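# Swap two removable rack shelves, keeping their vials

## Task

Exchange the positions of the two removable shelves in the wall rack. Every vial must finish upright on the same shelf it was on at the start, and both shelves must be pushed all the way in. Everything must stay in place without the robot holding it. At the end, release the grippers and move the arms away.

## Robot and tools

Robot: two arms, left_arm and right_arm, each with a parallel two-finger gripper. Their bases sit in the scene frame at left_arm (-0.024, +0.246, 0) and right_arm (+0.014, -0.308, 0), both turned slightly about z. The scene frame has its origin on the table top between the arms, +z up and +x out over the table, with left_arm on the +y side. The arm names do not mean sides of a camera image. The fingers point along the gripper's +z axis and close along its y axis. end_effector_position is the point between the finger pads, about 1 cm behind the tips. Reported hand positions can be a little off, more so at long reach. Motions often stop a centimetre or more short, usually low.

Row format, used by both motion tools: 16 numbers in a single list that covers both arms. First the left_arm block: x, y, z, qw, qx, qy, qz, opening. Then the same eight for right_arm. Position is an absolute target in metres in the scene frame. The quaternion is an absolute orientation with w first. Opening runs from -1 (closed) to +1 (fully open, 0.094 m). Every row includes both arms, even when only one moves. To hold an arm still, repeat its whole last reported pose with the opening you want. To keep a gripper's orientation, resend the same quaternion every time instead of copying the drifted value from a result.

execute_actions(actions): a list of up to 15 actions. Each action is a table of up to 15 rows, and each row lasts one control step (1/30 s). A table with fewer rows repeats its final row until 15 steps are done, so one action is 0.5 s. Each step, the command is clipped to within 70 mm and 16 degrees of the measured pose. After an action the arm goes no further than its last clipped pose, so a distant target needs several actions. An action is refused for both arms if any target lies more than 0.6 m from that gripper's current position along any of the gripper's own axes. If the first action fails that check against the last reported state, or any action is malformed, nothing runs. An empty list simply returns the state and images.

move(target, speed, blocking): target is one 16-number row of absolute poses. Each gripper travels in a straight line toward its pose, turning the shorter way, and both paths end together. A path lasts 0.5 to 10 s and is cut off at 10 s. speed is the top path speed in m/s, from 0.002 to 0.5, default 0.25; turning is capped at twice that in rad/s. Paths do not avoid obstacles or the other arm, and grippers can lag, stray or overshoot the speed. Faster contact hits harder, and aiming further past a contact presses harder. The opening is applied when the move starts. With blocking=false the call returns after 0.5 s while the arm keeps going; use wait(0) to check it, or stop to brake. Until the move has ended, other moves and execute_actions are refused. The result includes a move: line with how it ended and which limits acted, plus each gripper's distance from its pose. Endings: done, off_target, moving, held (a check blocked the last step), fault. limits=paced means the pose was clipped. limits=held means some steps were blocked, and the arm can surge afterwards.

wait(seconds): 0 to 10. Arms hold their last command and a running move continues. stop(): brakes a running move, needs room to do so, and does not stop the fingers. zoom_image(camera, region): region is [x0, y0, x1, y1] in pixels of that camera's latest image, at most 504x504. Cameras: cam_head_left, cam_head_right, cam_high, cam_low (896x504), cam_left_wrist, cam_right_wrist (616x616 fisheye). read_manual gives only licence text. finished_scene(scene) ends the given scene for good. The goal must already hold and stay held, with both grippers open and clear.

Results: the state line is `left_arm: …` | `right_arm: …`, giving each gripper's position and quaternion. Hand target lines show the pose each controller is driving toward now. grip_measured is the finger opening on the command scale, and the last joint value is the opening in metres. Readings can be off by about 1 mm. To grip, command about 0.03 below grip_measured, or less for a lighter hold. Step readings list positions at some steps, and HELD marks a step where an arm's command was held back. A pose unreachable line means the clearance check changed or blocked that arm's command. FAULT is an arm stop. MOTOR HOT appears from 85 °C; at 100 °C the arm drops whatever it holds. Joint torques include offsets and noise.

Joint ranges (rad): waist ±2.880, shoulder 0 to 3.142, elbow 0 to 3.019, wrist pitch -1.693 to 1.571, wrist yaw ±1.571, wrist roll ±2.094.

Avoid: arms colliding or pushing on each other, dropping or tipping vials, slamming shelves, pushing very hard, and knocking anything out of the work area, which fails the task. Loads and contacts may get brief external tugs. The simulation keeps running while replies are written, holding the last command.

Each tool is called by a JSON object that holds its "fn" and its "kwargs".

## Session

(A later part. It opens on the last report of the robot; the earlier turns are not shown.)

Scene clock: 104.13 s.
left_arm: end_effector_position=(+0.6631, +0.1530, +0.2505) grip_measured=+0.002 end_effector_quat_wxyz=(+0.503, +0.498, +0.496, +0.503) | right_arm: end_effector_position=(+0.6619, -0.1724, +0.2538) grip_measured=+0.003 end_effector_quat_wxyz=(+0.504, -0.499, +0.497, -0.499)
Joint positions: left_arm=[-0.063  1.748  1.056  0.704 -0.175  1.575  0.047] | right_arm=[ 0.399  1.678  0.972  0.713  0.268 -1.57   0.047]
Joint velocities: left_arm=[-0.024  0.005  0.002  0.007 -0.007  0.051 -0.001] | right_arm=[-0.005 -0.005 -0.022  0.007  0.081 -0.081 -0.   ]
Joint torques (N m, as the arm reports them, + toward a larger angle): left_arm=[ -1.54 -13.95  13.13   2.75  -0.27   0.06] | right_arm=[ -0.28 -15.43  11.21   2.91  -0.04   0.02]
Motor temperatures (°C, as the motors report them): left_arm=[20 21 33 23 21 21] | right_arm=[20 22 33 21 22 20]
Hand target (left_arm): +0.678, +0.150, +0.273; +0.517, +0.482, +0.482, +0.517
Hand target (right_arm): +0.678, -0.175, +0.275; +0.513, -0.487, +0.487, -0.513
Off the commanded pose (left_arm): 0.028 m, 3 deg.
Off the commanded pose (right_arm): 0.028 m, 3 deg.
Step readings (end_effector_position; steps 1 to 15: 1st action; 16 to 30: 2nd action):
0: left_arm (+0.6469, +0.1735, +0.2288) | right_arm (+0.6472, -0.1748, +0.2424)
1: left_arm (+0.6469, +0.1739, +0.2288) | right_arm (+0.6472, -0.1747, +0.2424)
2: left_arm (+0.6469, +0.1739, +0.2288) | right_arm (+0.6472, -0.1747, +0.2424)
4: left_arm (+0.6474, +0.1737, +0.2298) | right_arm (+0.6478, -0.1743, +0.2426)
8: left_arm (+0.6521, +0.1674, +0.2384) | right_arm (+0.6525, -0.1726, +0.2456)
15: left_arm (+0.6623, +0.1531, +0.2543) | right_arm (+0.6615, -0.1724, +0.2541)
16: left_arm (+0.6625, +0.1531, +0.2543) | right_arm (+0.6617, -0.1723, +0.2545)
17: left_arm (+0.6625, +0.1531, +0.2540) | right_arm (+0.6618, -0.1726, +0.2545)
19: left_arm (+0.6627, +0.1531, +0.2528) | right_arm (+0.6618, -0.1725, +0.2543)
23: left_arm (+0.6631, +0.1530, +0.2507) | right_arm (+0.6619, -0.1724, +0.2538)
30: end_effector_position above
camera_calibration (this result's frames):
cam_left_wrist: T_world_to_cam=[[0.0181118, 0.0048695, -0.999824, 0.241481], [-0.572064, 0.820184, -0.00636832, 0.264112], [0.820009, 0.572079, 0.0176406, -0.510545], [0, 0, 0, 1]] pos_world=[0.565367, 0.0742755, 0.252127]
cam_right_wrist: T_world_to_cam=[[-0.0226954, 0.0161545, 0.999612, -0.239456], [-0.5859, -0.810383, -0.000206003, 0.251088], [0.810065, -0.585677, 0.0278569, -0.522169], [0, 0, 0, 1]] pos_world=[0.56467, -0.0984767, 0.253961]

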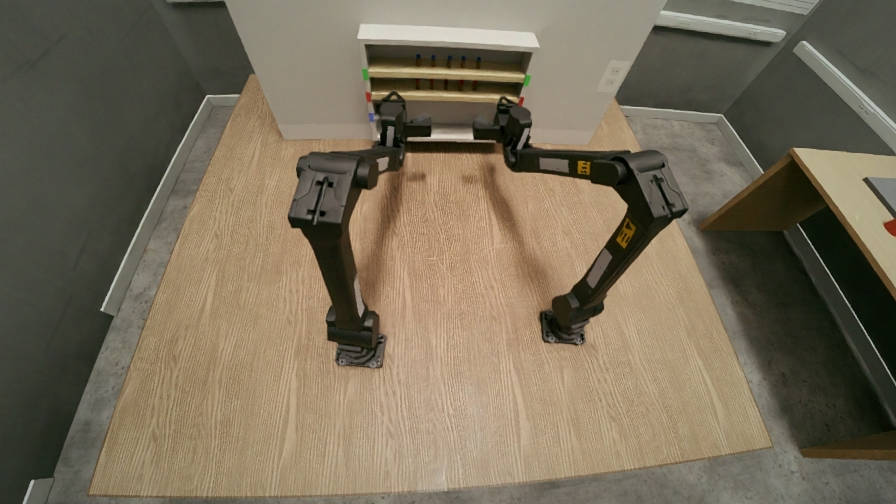

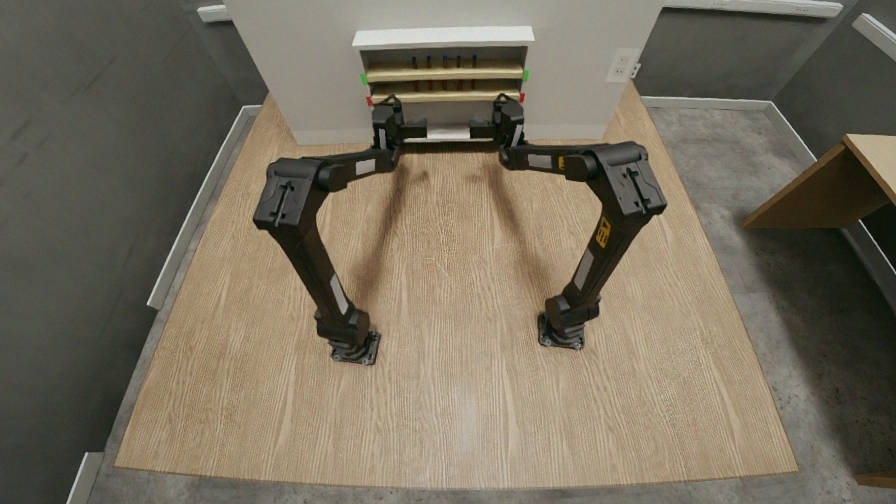

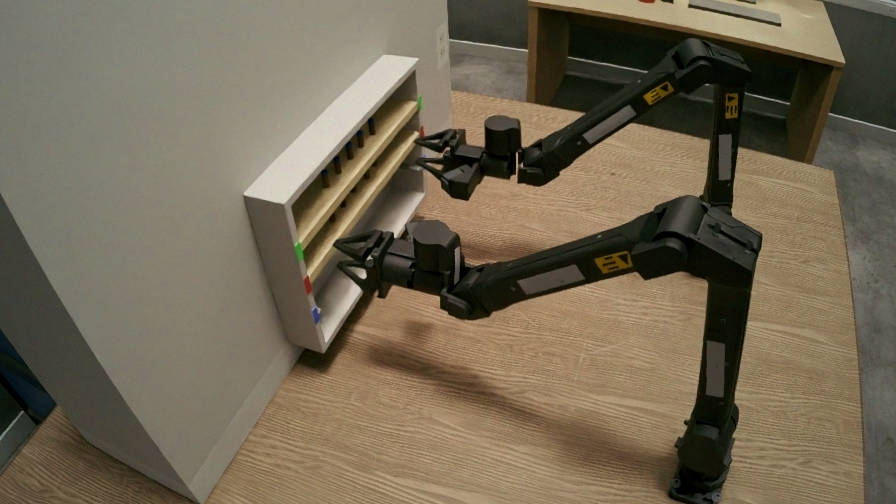

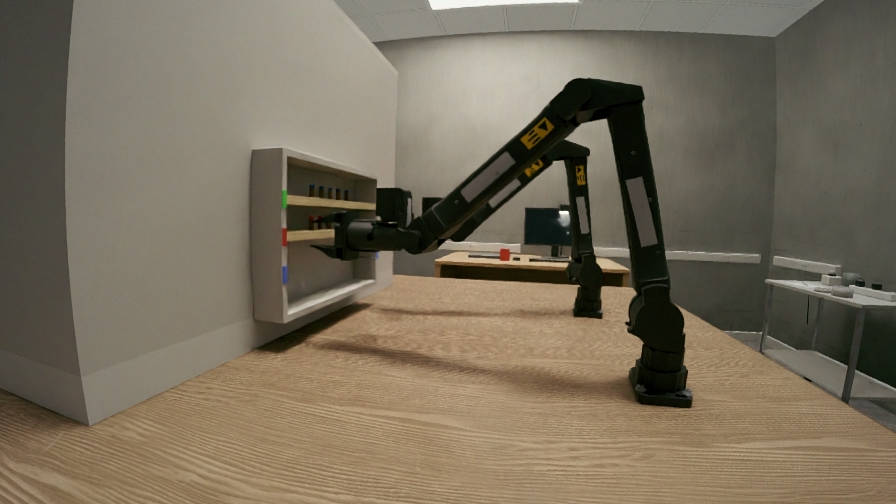

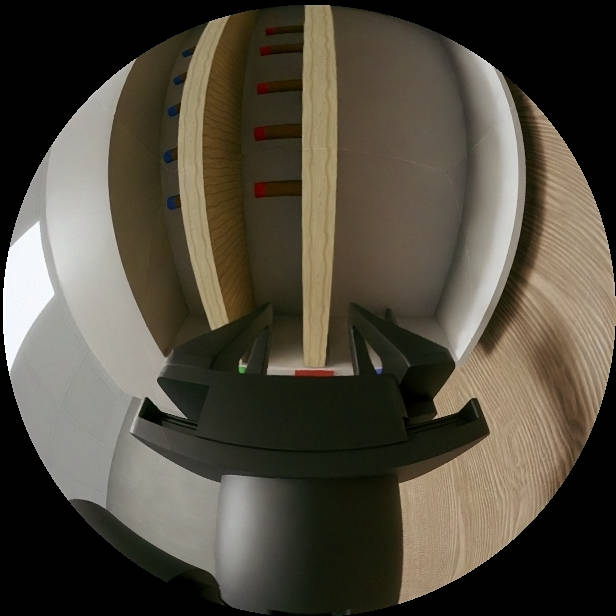

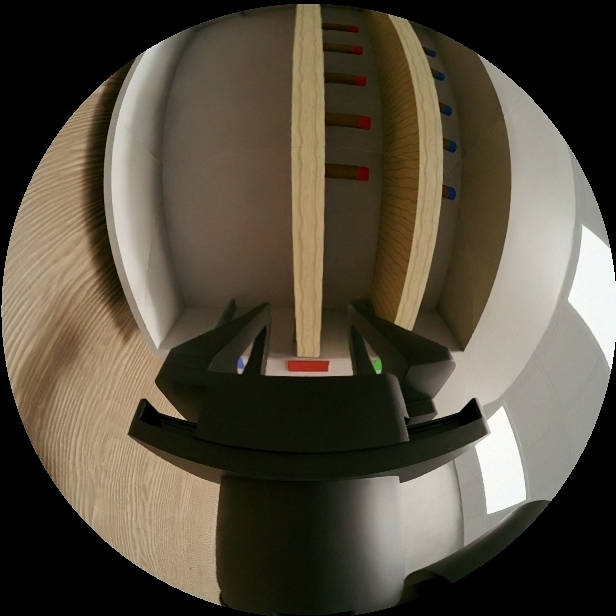

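{"fn": "move", "kwargs": {"target": [0.733,0.152,0.269,0.515,0.485,0.485,0.515,0,0.733,-0.177,0.274,0.511,-0.489,0.489,-0.511,0], "speed": 0.04, "blocking": false}}

{"fn": "wait", "kwargs": {"seconds": 4}}

Scene clock: 114.27 s.
left_arm: end_effector_position=(+0.6637, +0.1528, +0.2474) grip_measured=+0.002 end_effector_quat_wxyz=(+0.502, +0.499, +0.497, +0.502) | right_arm: end_effector_position=(+0.6630, -0.1713, +0.2474) grip_measured=+0.003 end_effector_quat_wxyz=(+0.502, -0.504, +0.498, -0.496)
Joint positions: left_arm=[-0.063  1.752  1.056  0.704 -0.174  1.575  0.047] | right_arm=[ 0.399  1.687  0.972  0.712  0.263 -1.57   0.047]
Joint velocities: left_arm=[ 0.005  0.063 -0.002  0.002 -0.007 -0.007  0.   ] | right_arm=[-0.005  0.054  0.007 -0.022 -0.066  0.022 -0.001]
Joint torques (N m, as the arm reports them, + toward a larger angle): left_arm=[ -1.15 -13.52  13.     1.54   0.04  -0.04] | right_arm=[ -0.48 -15.62  11.05   2.4   -0.06   0.14]
Motor temperatures (°C, as the motors report them): left_arm=[20 21 33 23 21 21] | right_arm=[20 23 34 21 22 20]
Hand target (left_arm): +0.680, +0.153, +0.255; +0.506, +0.494, +0.493, +0.506
Hand target (right_arm): +0.679, -0.174, +0.259; +0.506, -0.497, +0.495, -0.502
Off the commanded pose (left_arm): 0.073 m, 3 deg.
Off the commanded pose (right_arm): 0.075 m, 3 deg.
move: running
camera_calibration (this result's frames):
cam_left_wrist: T_world_to_cam=[[0.0136084, 0.0056705, -0.999891, 0.241283], [-0.571773, 0.820406, -0.00312915, 0.263501], [0.820299, 0.571753, 0.0144067, -0.510179], [0, 0, 0, 1]] pos_world=[0.565878, 0.0741506, 0.249431]
cam_right_wrist: T_world_to_cam=[[-0.0125033, 0.0189883, 0.999742, -0.239385], [-0.582143, -0.813045, 0.00816174, 0.247601], [0.81299, -0.581891, 0.0212196, -0.521883], [0, 0, 0, 1]] pos_world=[0.565432, -0.0978224, 0.248377]

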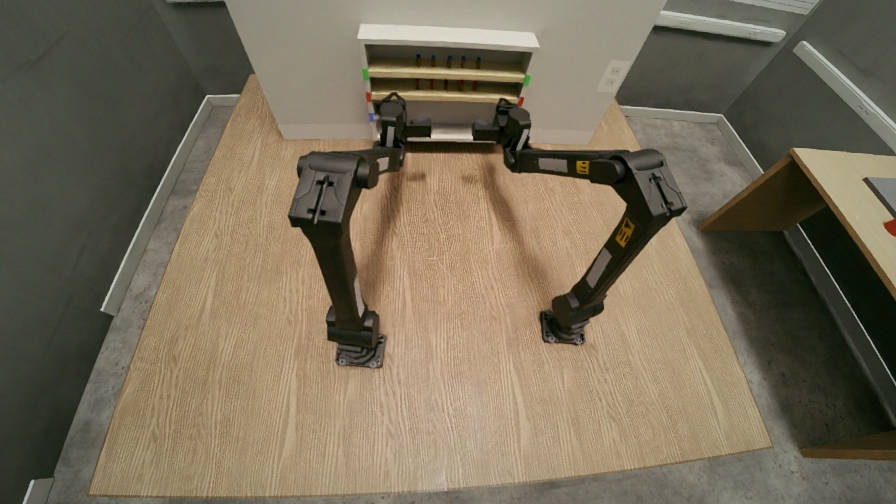

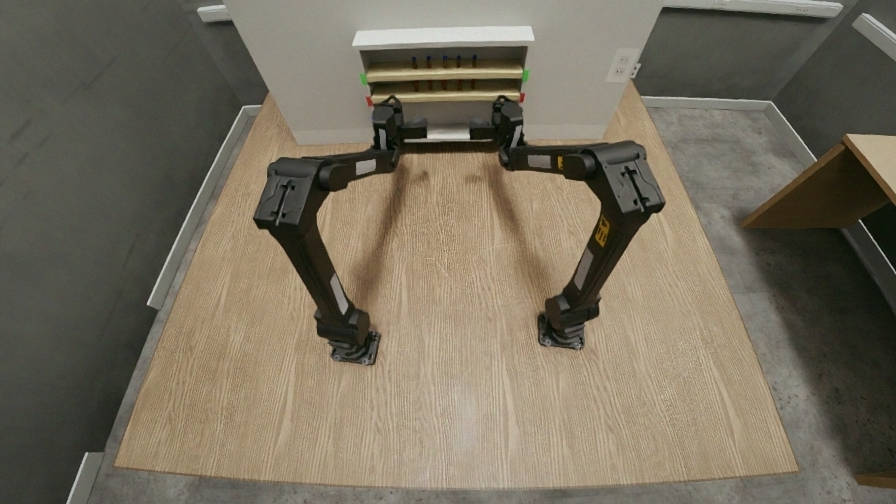

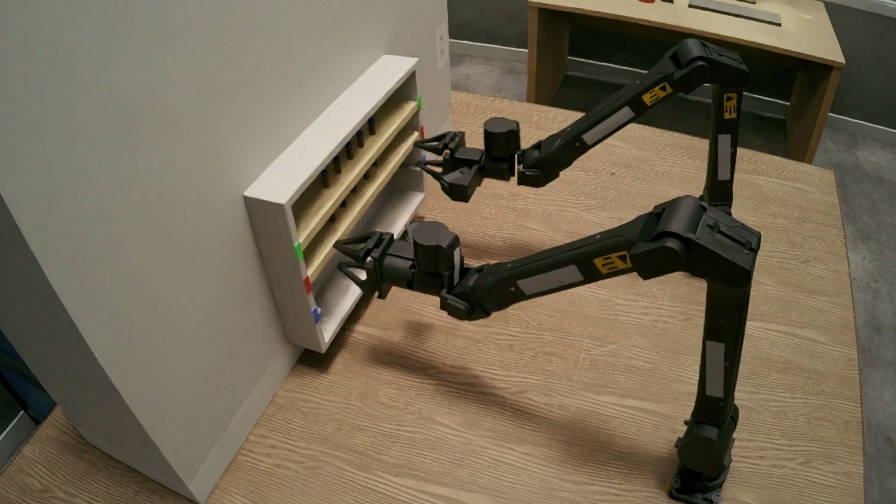

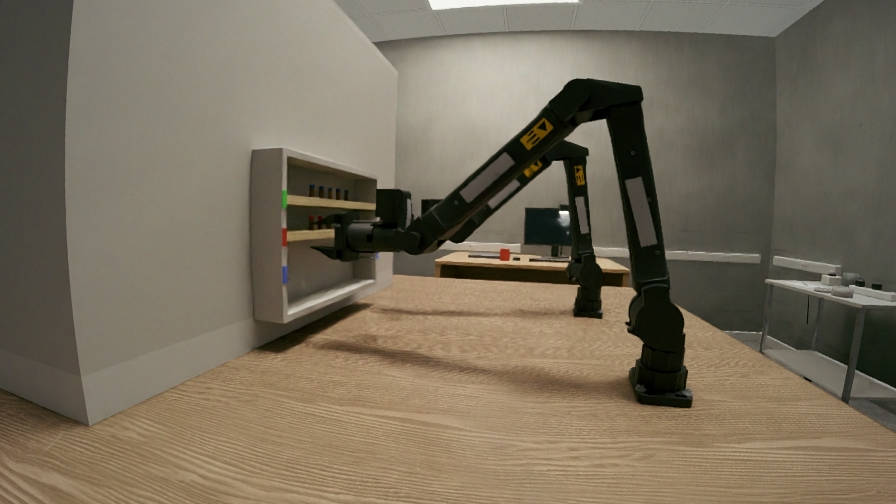

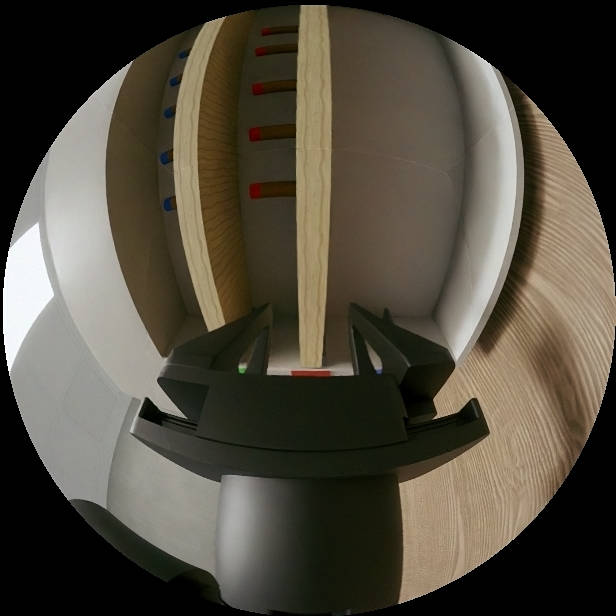

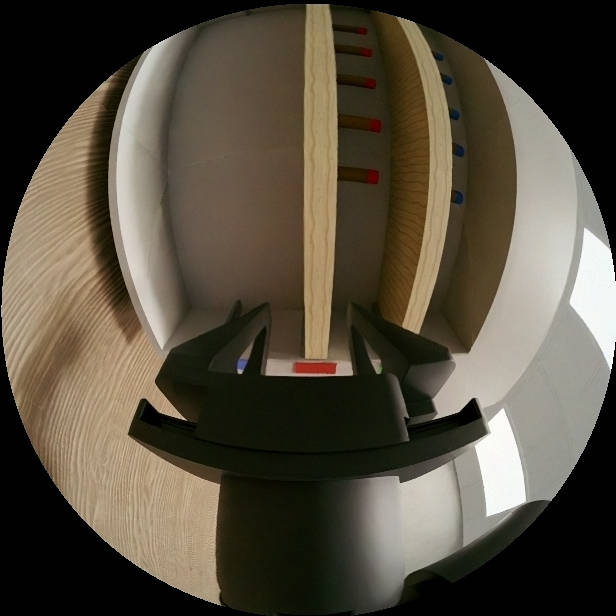

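Scene clock: 115.93 s.
left_arm: end_effector_position=(+0.7146, +0.1490, +0.2547) grip_measured=+0.002 end_effector_quat_wxyz=(+0.511, +0.491, +0.490, +0.508) | right_arm: end_effector_position=(+0.7146, -0.1733, +0.2551) grip_measured=+0.003 end_effector_quat_wxyz=(+0.505, -0.499, +0.496, -0.500)
Joint positions: left_arm=[-0.054  1.859  1.219  0.678 -0.163  1.575  0.047] | right_arm=[ 0.371  1.785  1.128  0.667  0.24  -1.57   0.047]
Joint velocities: left_arm=[-0.015 -0.015  0.002 -0.002  0.022 -0.007 -0.   ] | right_arm=[-0.015 -0.015 -0.017  0.017 -0.037 -0.007 -0.   ]
Joint torques (N m, as the arm reports them, + toward a larger angle): left_arm=[ -0.94 -16.22  13.9    1.13   0.05   0.01] | right_arm=[ -0.45 -17.34  11.61   2.27  -0.04   0.05]
Motor temperatures (°C, as the motors report them): left_arm=[20 22 33 23 21 21] | right_arm=[20 23 34 21 22 20]
Hand target (left_arm): +0.731, +0.152, +0.269; +0.514, +0.485, +0.485, +0.515
Hand target (right_arm): +0.731, -0.177, +0.275; +0.511, -0.489, +0.489, -0.511
Off the commanded pose (left_arm): 0.023 m, 1 deg.
Off the commanded pose (right_arm): 0.027 m, 2 deg.
earlier move: off_target (left_arm, right_arm)
wait: 1.67 of 4 s (the move ended)
camera_calibration (this result's frames):
cam_left_wrist: T_world_to_cam=[[0.042587, 0.000852811, -0.999092, 0.227729], [-0.569821, 0.82143, -0.0235878, 0.299467], [0.820665, 0.570308, 0.0354682, -0.555289], [0, 0, 0, 1]] pos_world=[0.61665, 0.0705004, 0.254281]
cam_right_wrist: T_world_to_cam=[[-0.0253369, 0.015701, 0.999556, -0.237723], [-0.585898, -0.810382, -0.002122, 0.281723], [0.809989, -0.585691, 0.0297318, -0.565824], [0, 0, 0, 1]] pos_world=[0.617348, -0.0993627, 0.255038]

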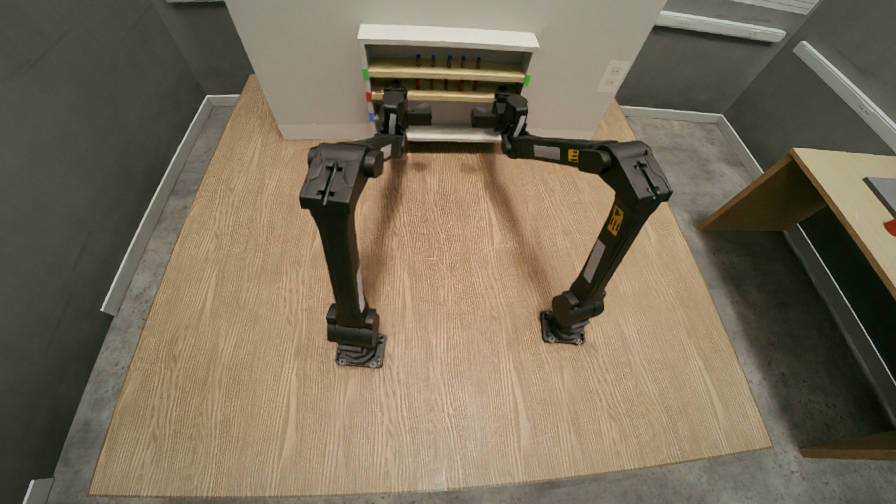

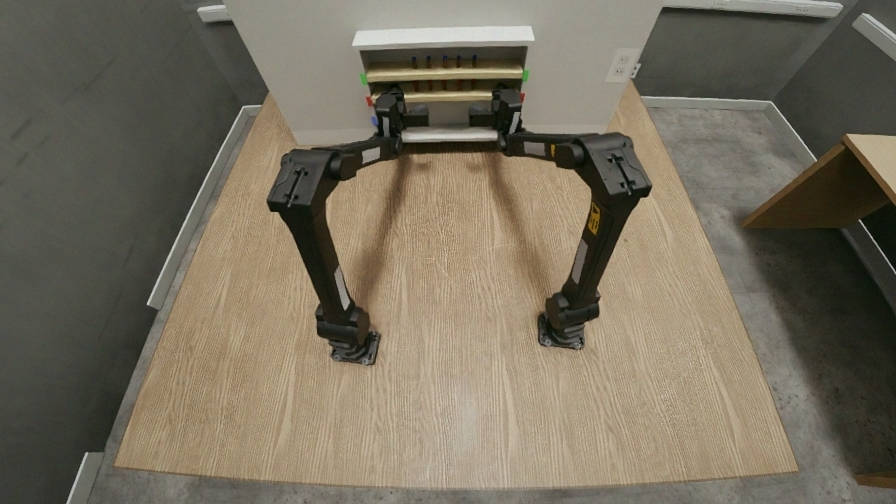

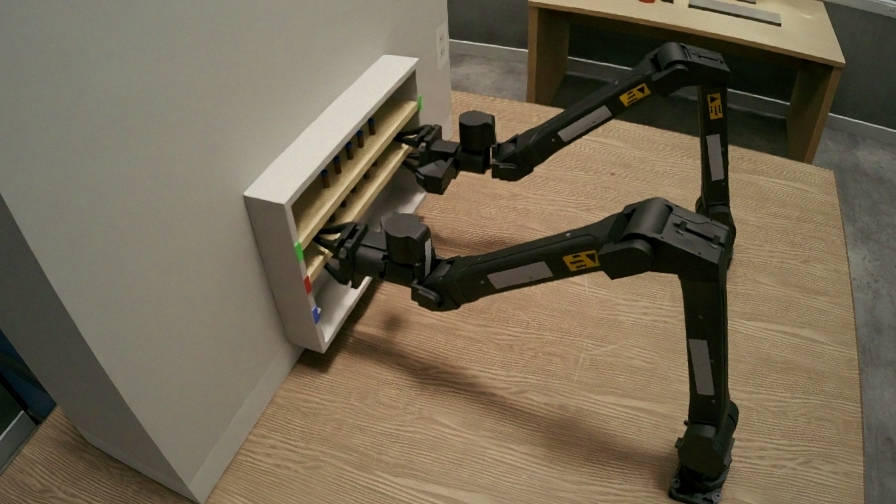

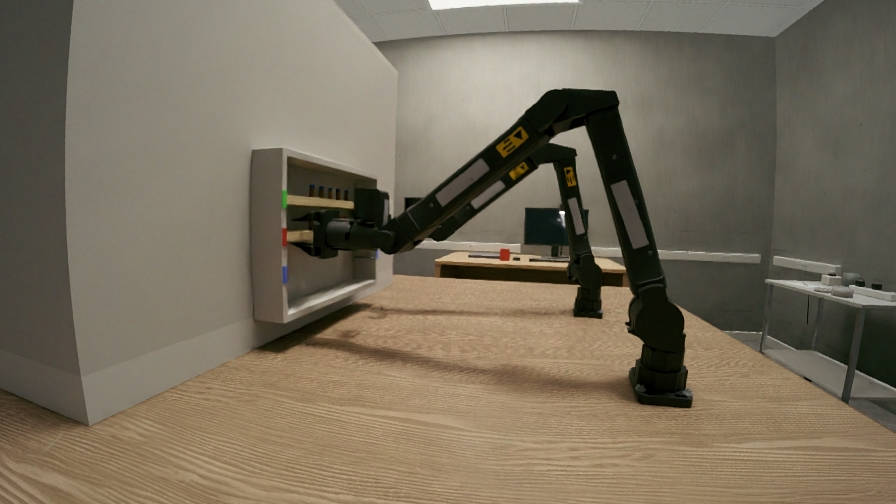

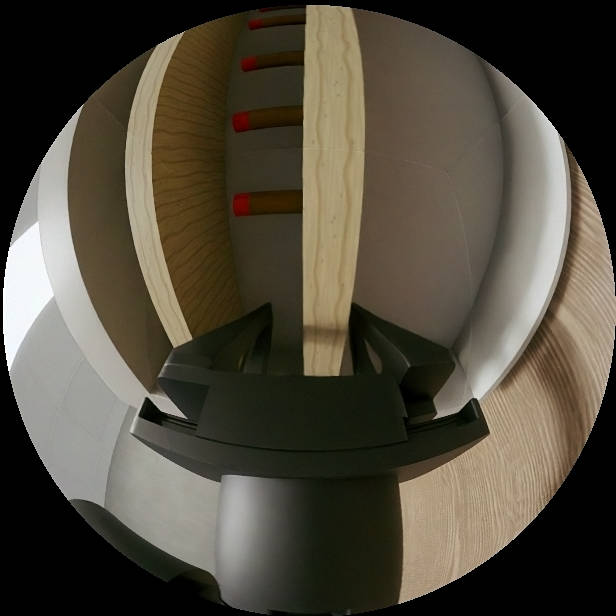

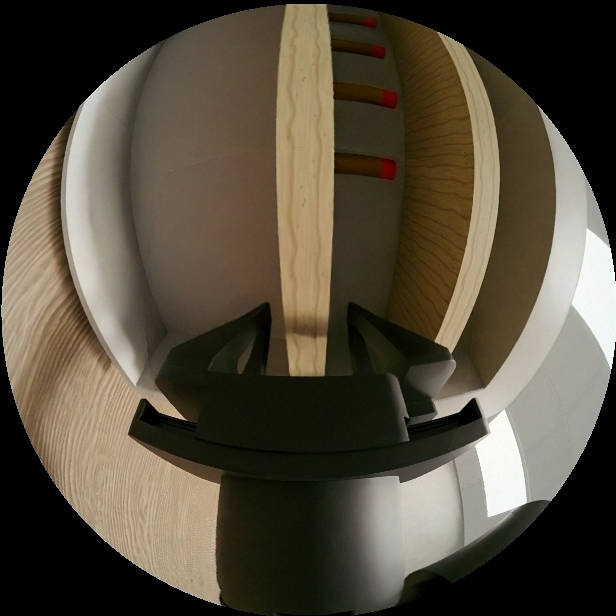

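{"fn": "execute_actions", "kwargs": {"actions": [[[0.734,0.152,0.267,0.513,0.487,0.487,0.513,0,0.734,-0.177,0.2735,0.5105,-0.4895,0.4895,-0.5105,0],[0.735,0.152,0.2655,0.5115,0.4885,0.4885,0.5115,0,0.735,-0.177,0.273,0.51,-0.49,0.49,-0.51,0],[0.736,0.152,0.264,0.51,0.49,0.49,0.51,0,0.736,-0.177,0.2725,0.5095,-0.4905,0.4905,-0.5095,0],[0.737,0.152,0.2625,0.508,0.492,0.492,0.508,0,0.737,-0.177,0.272,0.509,-0.491,0.491,-0.509,0],[0.738,0.152,0.2615,0.507,0.493,0.493,0.507,0,0.738,-0.177,0.2715,0.5085,-0.4915,0.4915,-0.5085,0],[0.739,0.152,0.2605,0.506,0.494,0.494,0.506,-0.2,0.739,-0.177,0.2715,0.5085,-0.4915,0.4915,-0.5085,-0.2]]]}}

Scene clock: 132.17 s.
left_arm: end_effector_position=(+0.7203, +0.1495, +0.2444) grip_measured=-0.198 end_effector_quat_wxyz=(+0.500, +0.503, +0.498, +0.499) | right_arm: end_effector_position=(+0.7205, -0.1731, +0.2512) grip_measured=-0.197 end_effector_quat_wxyz=(+0.501, -0.502, +0.499, -0.498)
Joint positions: left_arm=[-0.051  1.872  1.236  0.634 -0.16   1.575  0.038] | right_arm=[ 0.369  1.799  1.146  0.651  0.238 -1.57   0.038]
Joint velocities: left_arm=[-0.015  0.005 -0.002  0.002 -0.066  0.022 -0.001] | right_arm=[-0.005 -0.015  0.017 -0.012  0.022 -0.051 -0.   ]
Joint torques (N m, as the arm reports them, + toward a larger angle): left_arm=[ -0.64 -17.19  14.02   1.19   0.02  -0.07] | right_arm=[ -0.24 -17.94  11.73   2.27  -0.03   0.07]
Motor temperatures (°C, as the motors report them): left_arm=[20 22 34 23 21 21] | right_arm=[20 23 35 21 22 20]
Hand target (left_arm): +0.737, +0.152, +0.261; +0.506, +0.494, +0.494, +0.506
Hand target (right_arm): +0.737, -0.178, +0.272; +0.508, -0.491, +0.492, -0.509
Off the commanded pose (left_arm): 0.025 m, 2 deg.
Off the commanded pose (right_arm): 0.028 m, 2 deg.
Step readings (end_effector_position):
0: left_arm (+0.7146, +0.1490, +0.2547) | right_arm (+0.7146, -0.1733, +0.2551)
1: left_arm (+0.7146, +0.1489, +0.2543) | right_arm (+0.7146, -0.1733, +0.2550)
2: left_arm (+0.7148, +0.1487, +0.2539) | right_arm (+0.7147, -0.1732, +0.2546)
4: left_arm (+0.7159, +0.1487, +0.2518) | right_arm (+0.7157, -0.1728, +0.2542)
8: left_arm (+0.7193, +0.1488, +0.2477) | right_arm (+0.7194, -0.1726, +0.2529)
15: end_effector_position above
camera_calibration (this result's frames):
cam_left_wrist: T_world_to_cam=[[0.00423217, 0.00730683, -0.999964, 0.244093], [-0.569891, 0.821712, 0.00359237, 0.295383], [0.821709, 0.569856, 0.00764173, -0.553791], [0, 0, 0, 1]] pos_world=[0.622359, 0.0710773, 0.247255]
cam_right_wrist: T_world_to_cam=[[-0.0135051, 0.0186881, 0.999734, -0.241792], [-0.585868, -0.810374, 0.00723402, 0.282953], [0.810294, -0.585614, 0.0218929, -0.568612], [0, 0, 0, 1]] pos_world=[0.623251, -0.0991713, 0.252129]

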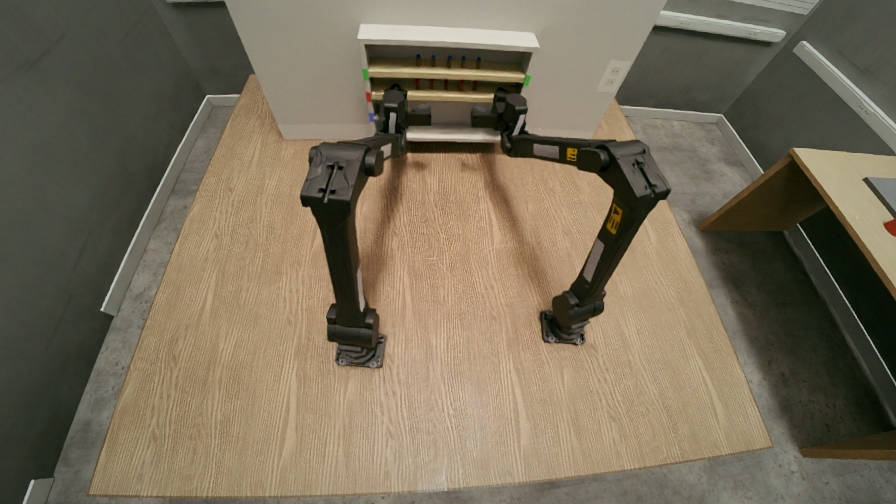

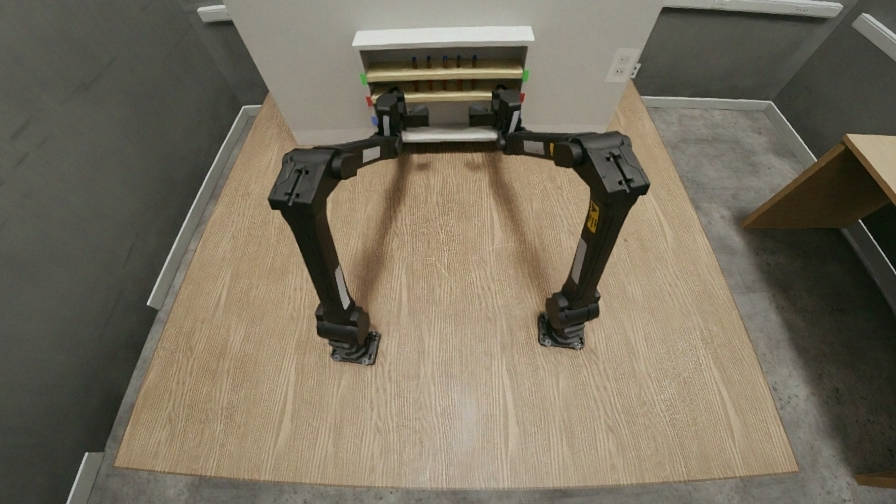

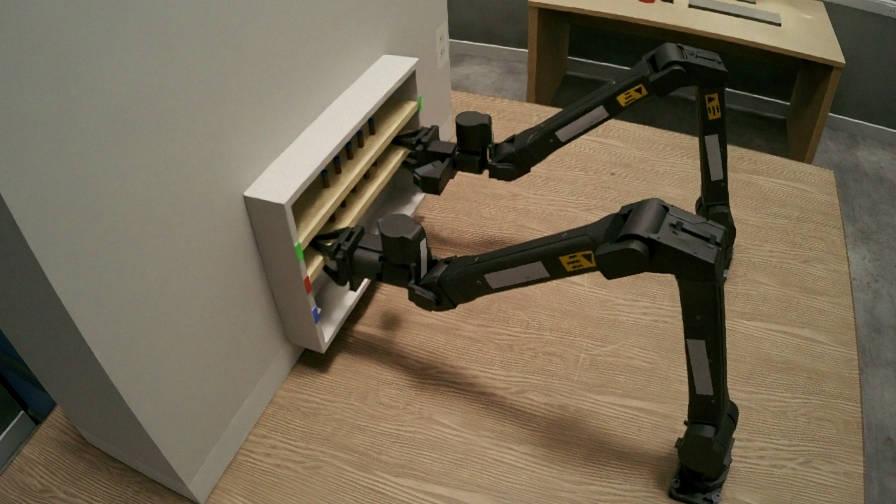

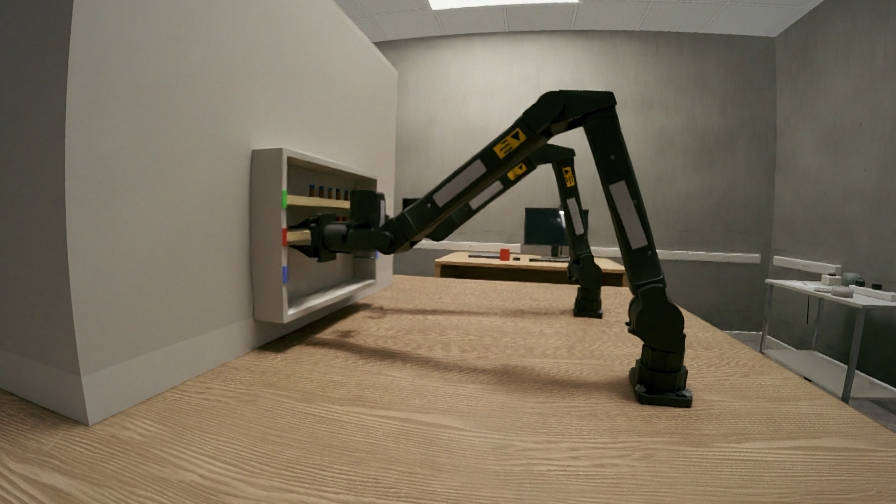

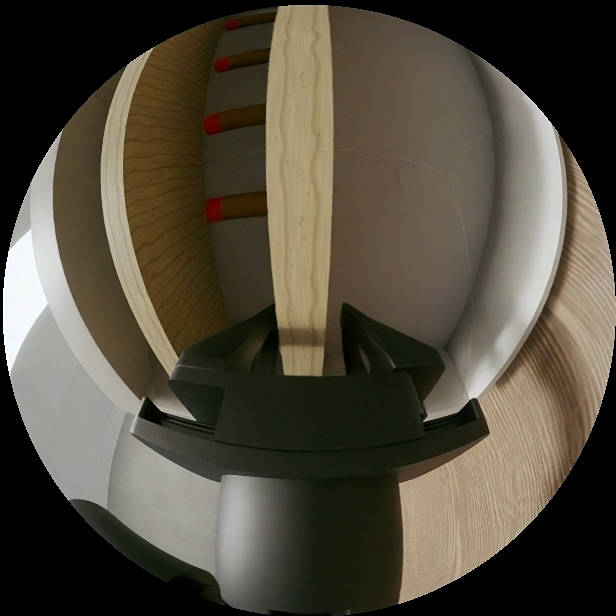

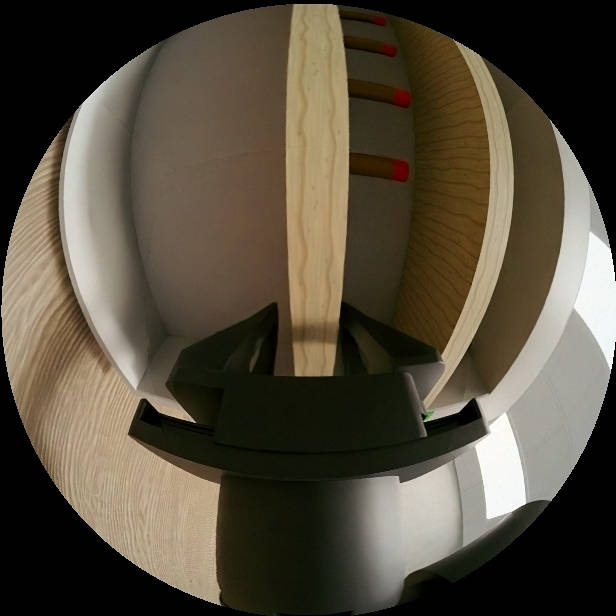

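{"fn": "execute_actions", "kwargs": {"actions": [[[0.7405,0.152,0.264,0.5075,0.4925,0.4925,0.5075,-0.3,0.7405,-0.177,0.2745,0.51,-0.49,0.49,-0.51,-0.3],[0.7405,0.152,0.264,0.5075,0.4925,0.4925,0.5075,-0.35,0.7405,-0.177,0.2745,0.51,-0.49,0.49,-0.51,-0.35],[0.7405,0.152,0.264,0.5075,0.4925,0.4925,0.5075,-0.4,0.7405,-0.177,0.2745,0.51,-0.49,0.49,-0.51,-0.4],[0.7405,0.152,0.264,0.5075,0.4925,0.4925,0.5075,-0.45,0.7405,-0.177,0.2745,0.51,-0.49,0.49,-0.51,-0.45]],[[0.7405,0.152,0.264,0.5075,0.4925,0.4925,0.5075,-0.48,0.7405,-0.177,0.2745,0.51,-0.49,0.49,-0.51,-0.48],[0.7405,0.152,0.264,0.5075,0.4925,0.4925,0.5075,-0.51,0.7405,-0.177,0.2745,0.51,-0.49,0.49,-0.51,-0.51],[0.7405,0.152,0.264,0.5075,0.4925,0.4925,0.5075,-0.53,0.7405,-0.177,0.2745,0.51,-0.49,0.49,-0.51,-0.53],[0.7405,0.152,0.264,0.5075,0.4925,0.4925,0.5075,-0.55,0.7405,-0.177,0.2745,0.51,-0.49,0.49,-0.51,-0.55],[0.7405,0.152,0.264,0.5075,0.4925,0.4925,0.5075,-0.57,0.7405,-0.177,0.2745,0.51,-0.49,0.49,-0.51,-0.57],[0.7405,0.152,0.264,0.5075,0.4925,0.4925,0.5075,-0.59,0.7405,-0.177,0.2745,0.51,-0.49,0.49,-0.51,-0.59],[0.7405,0.152,0.264,0.5075,0.4925,0.4925,0.5075,-0.61,0.7405,-0.177,0.2745,0.51,-0.49,0.49,-0.51,-0.61],[0.7405,0.152,0.264,0.5075,0.4925,0.4925,0.5075,-0.63,0.7405,-0.177,0.2745,0.51,-0.49,0.49,-0.51,-0.63],[0.7405,0.152,0.264,0.5075,0.4925,0.4925,0.5075,-0.65,0.7405,-0.177,0.2745,0.51,-0.49,0.49,-0.51,-0.65],[0.7405,0.152,0.264,0.5075,0.4925,0.4925,0.5075,-0.68,0.7405,-0.177,0.2745,0.51,-0.49,0.49,-0.51,-0.68]]]}}

Scene clock: 148.47 s.
left_arm: end_effector_position=(+0.7219, +0.1492, +0.2482) grip_measured=-0.646 end_effector_quat_wxyz=(+0.501, +0.501, +0.497, +0.501) | right_arm: end_effector_position=(+0.7220, -0.1725, +0.2546) grip_measured=-0.638 end_effector_quat_wxyz=(+0.503, -0.501, +0.497, -0.499)
Joint positions: left_arm=[-0.051  1.872  1.243  0.633 -0.16   1.575  0.017] | right_arm=[ 0.369  1.799  1.152  0.651  0.237 -1.571  0.017]
Joint velocities: left_arm=[-0.005 -0.005  0.002 -0.012 -0.051 -0.051 -0.   ] | right_arm=[-0.005 -0.005 -0.002 -0.002 -0.007 -0.037 -0.   ]
Joint torques (N m, as the arm reports them, + toward a larger angle): left_arm=[ -0.92 -16.64  14.09   1.18   0.01  -0.05] | right_arm=[ -0.35 -17.93  11.75   2.4   -0.02   0.07]
Motor temperatures (°C, as the motors report them): left_arm=[20 22 35 23 21 21] | right_arm=[20 23 36 21 22 20]
Hand target (left_arm): +0.738, +0.152, +0.264; +0.507, +0.492, +0.492, +0.508
Hand target (right_arm): +0.738, -0.177, +0.275; +0.510, -0.490, +0.490, -0.510
Off the commanded pose (left_arm): 0.025 m, 1 deg.
Off the commanded pose (right_arm): 0.027 m, 2 deg.
Step readings (end_effector_position; steps 1 to 15: 1st action; 16 to 30: 2nd action):
0: left_arm (+0.7203, +0.1495, +0.2444) | right_arm (+0.7205, -0.1731, +0.2512)
1: left_arm (+0.7204, +0.1495, +0.2446) | right_arm (+0.7205, -0.1731, +0.2512)
2: left_arm (+0.7205, +0.1495, +0.2448) | right_arm (+0.7205, -0.1730, +0.2512)
4: left_arm (+0.7209, +0.1494, +0.2459) | right_arm (+0.7205, -0.1730, +0.2512)
8: left_arm (+0.7217, +0.1493, +0.2478) | right_arm (+0.7205, -0.1730, +0.2512)
15: left_arm (+0.7218, +0.1493, +0.2482) | right_arm (+0.7205, -0.1730, +0.2512)
16: left_arm (+0.7218, +0.1493, +0.2482) | right_arm (+0.7205, -0.1730, +0.2512)
17: left_arm (+0.7218, +0.1493, +0.2482) | right_arm (+0.7206, -0.1730, +0.2516)
19: left_arm (+0.7218, +0.1493, +0.2482) | right_arm (+0.7215, -0.1728, +0.2537)
23: left_arm (+0.7218, +0.1493, +0.2481) | right_arm (+0.7220, -0.1726, +0.2546)
30: end_effector_position above
camera_calibration (this result's frames):
cam_left_wrist: T_world_to_cam=[[0.0106323, 0.00624434, -0.999924, 0.24343], [-0.569586, 0.821931, -0.000923686, 0.297431], [0.821863, 0.569553, 0.0122957, -0.556177], [0, 0, 0, 1]] pos_world=[0.623926, 0.0707844, 0.250525]
cam_right_wrist: T_world_to_cam=[[-0.0194515, 0.0179507, 0.99965, -0.240979], [-0.584971, -0.811048, 0.00318139, 0.284605], [0.810821, -0.584704, 0.0262767, -0.570961], [0, 0, 0, 1]] pos_world=[0.624746, -0.0986894, 0.254992]

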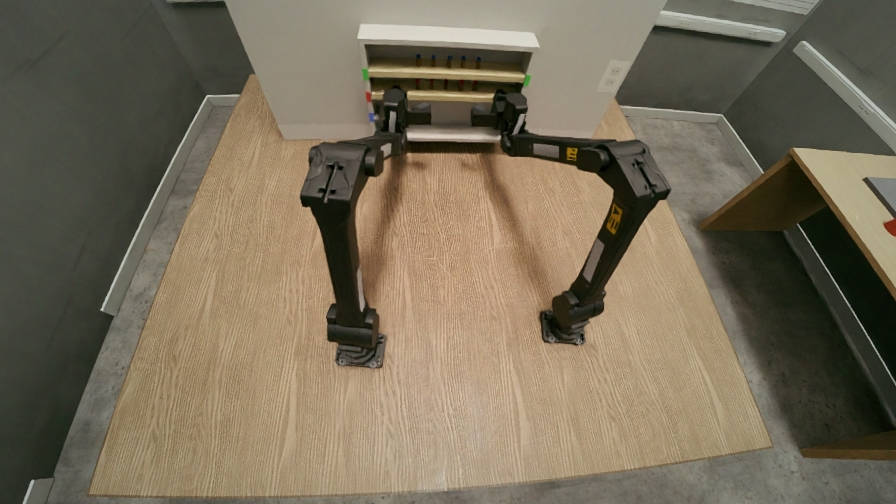

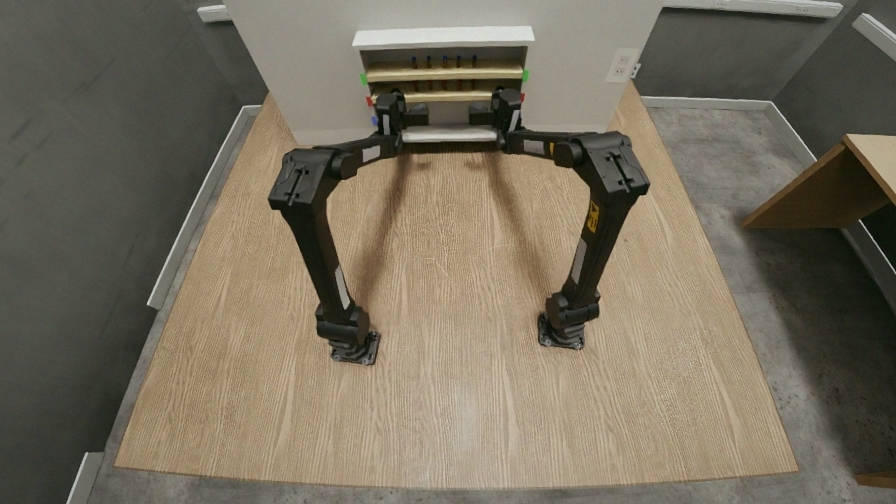

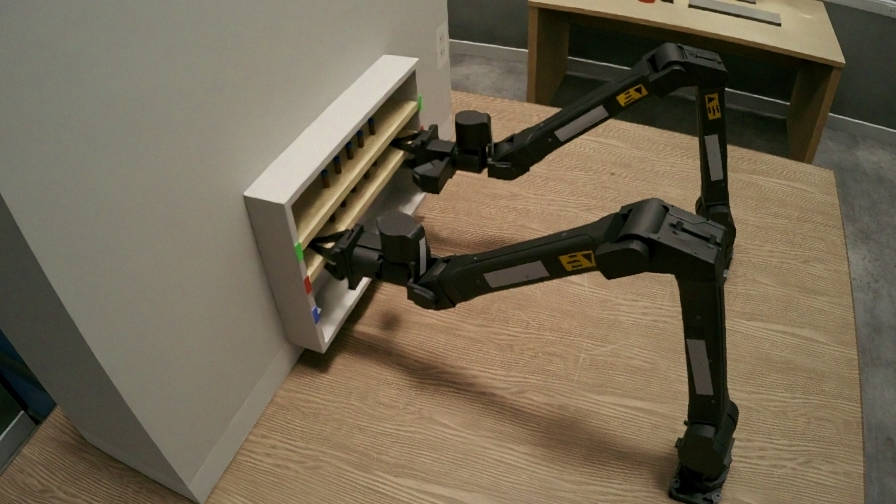

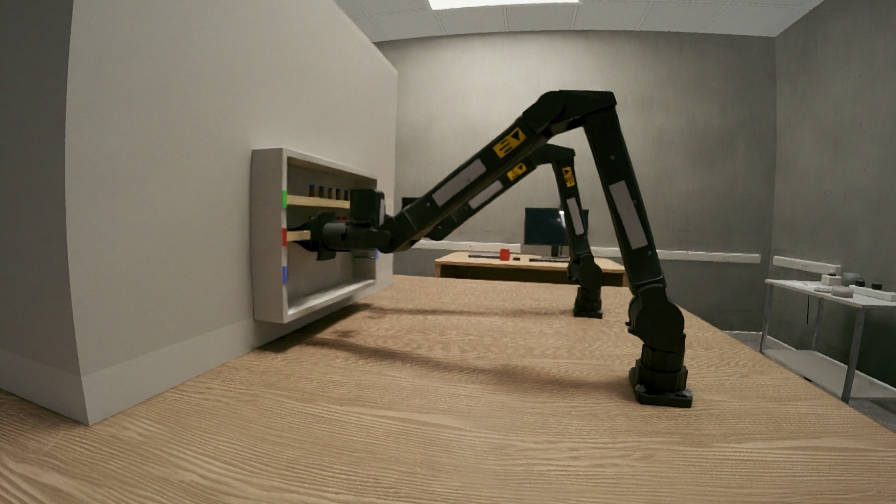

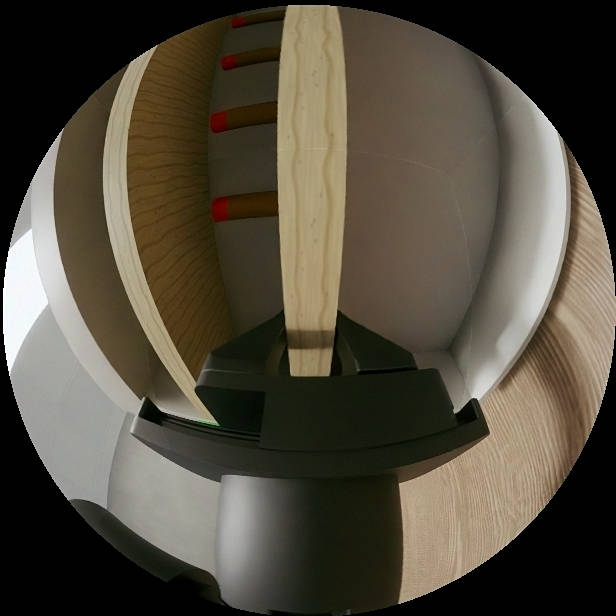

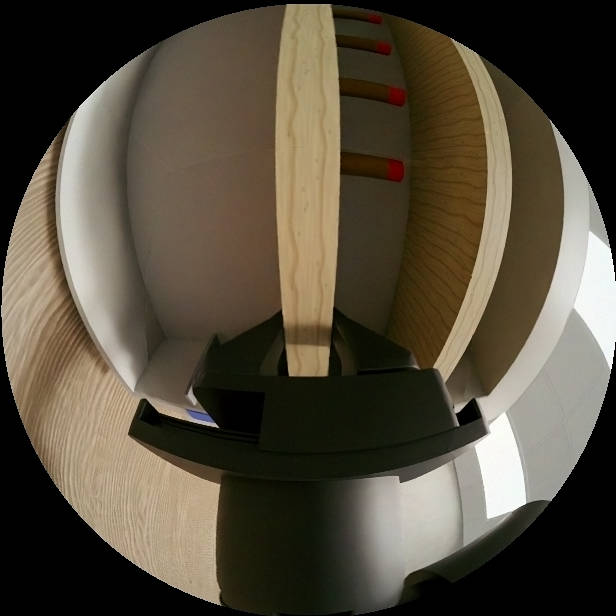

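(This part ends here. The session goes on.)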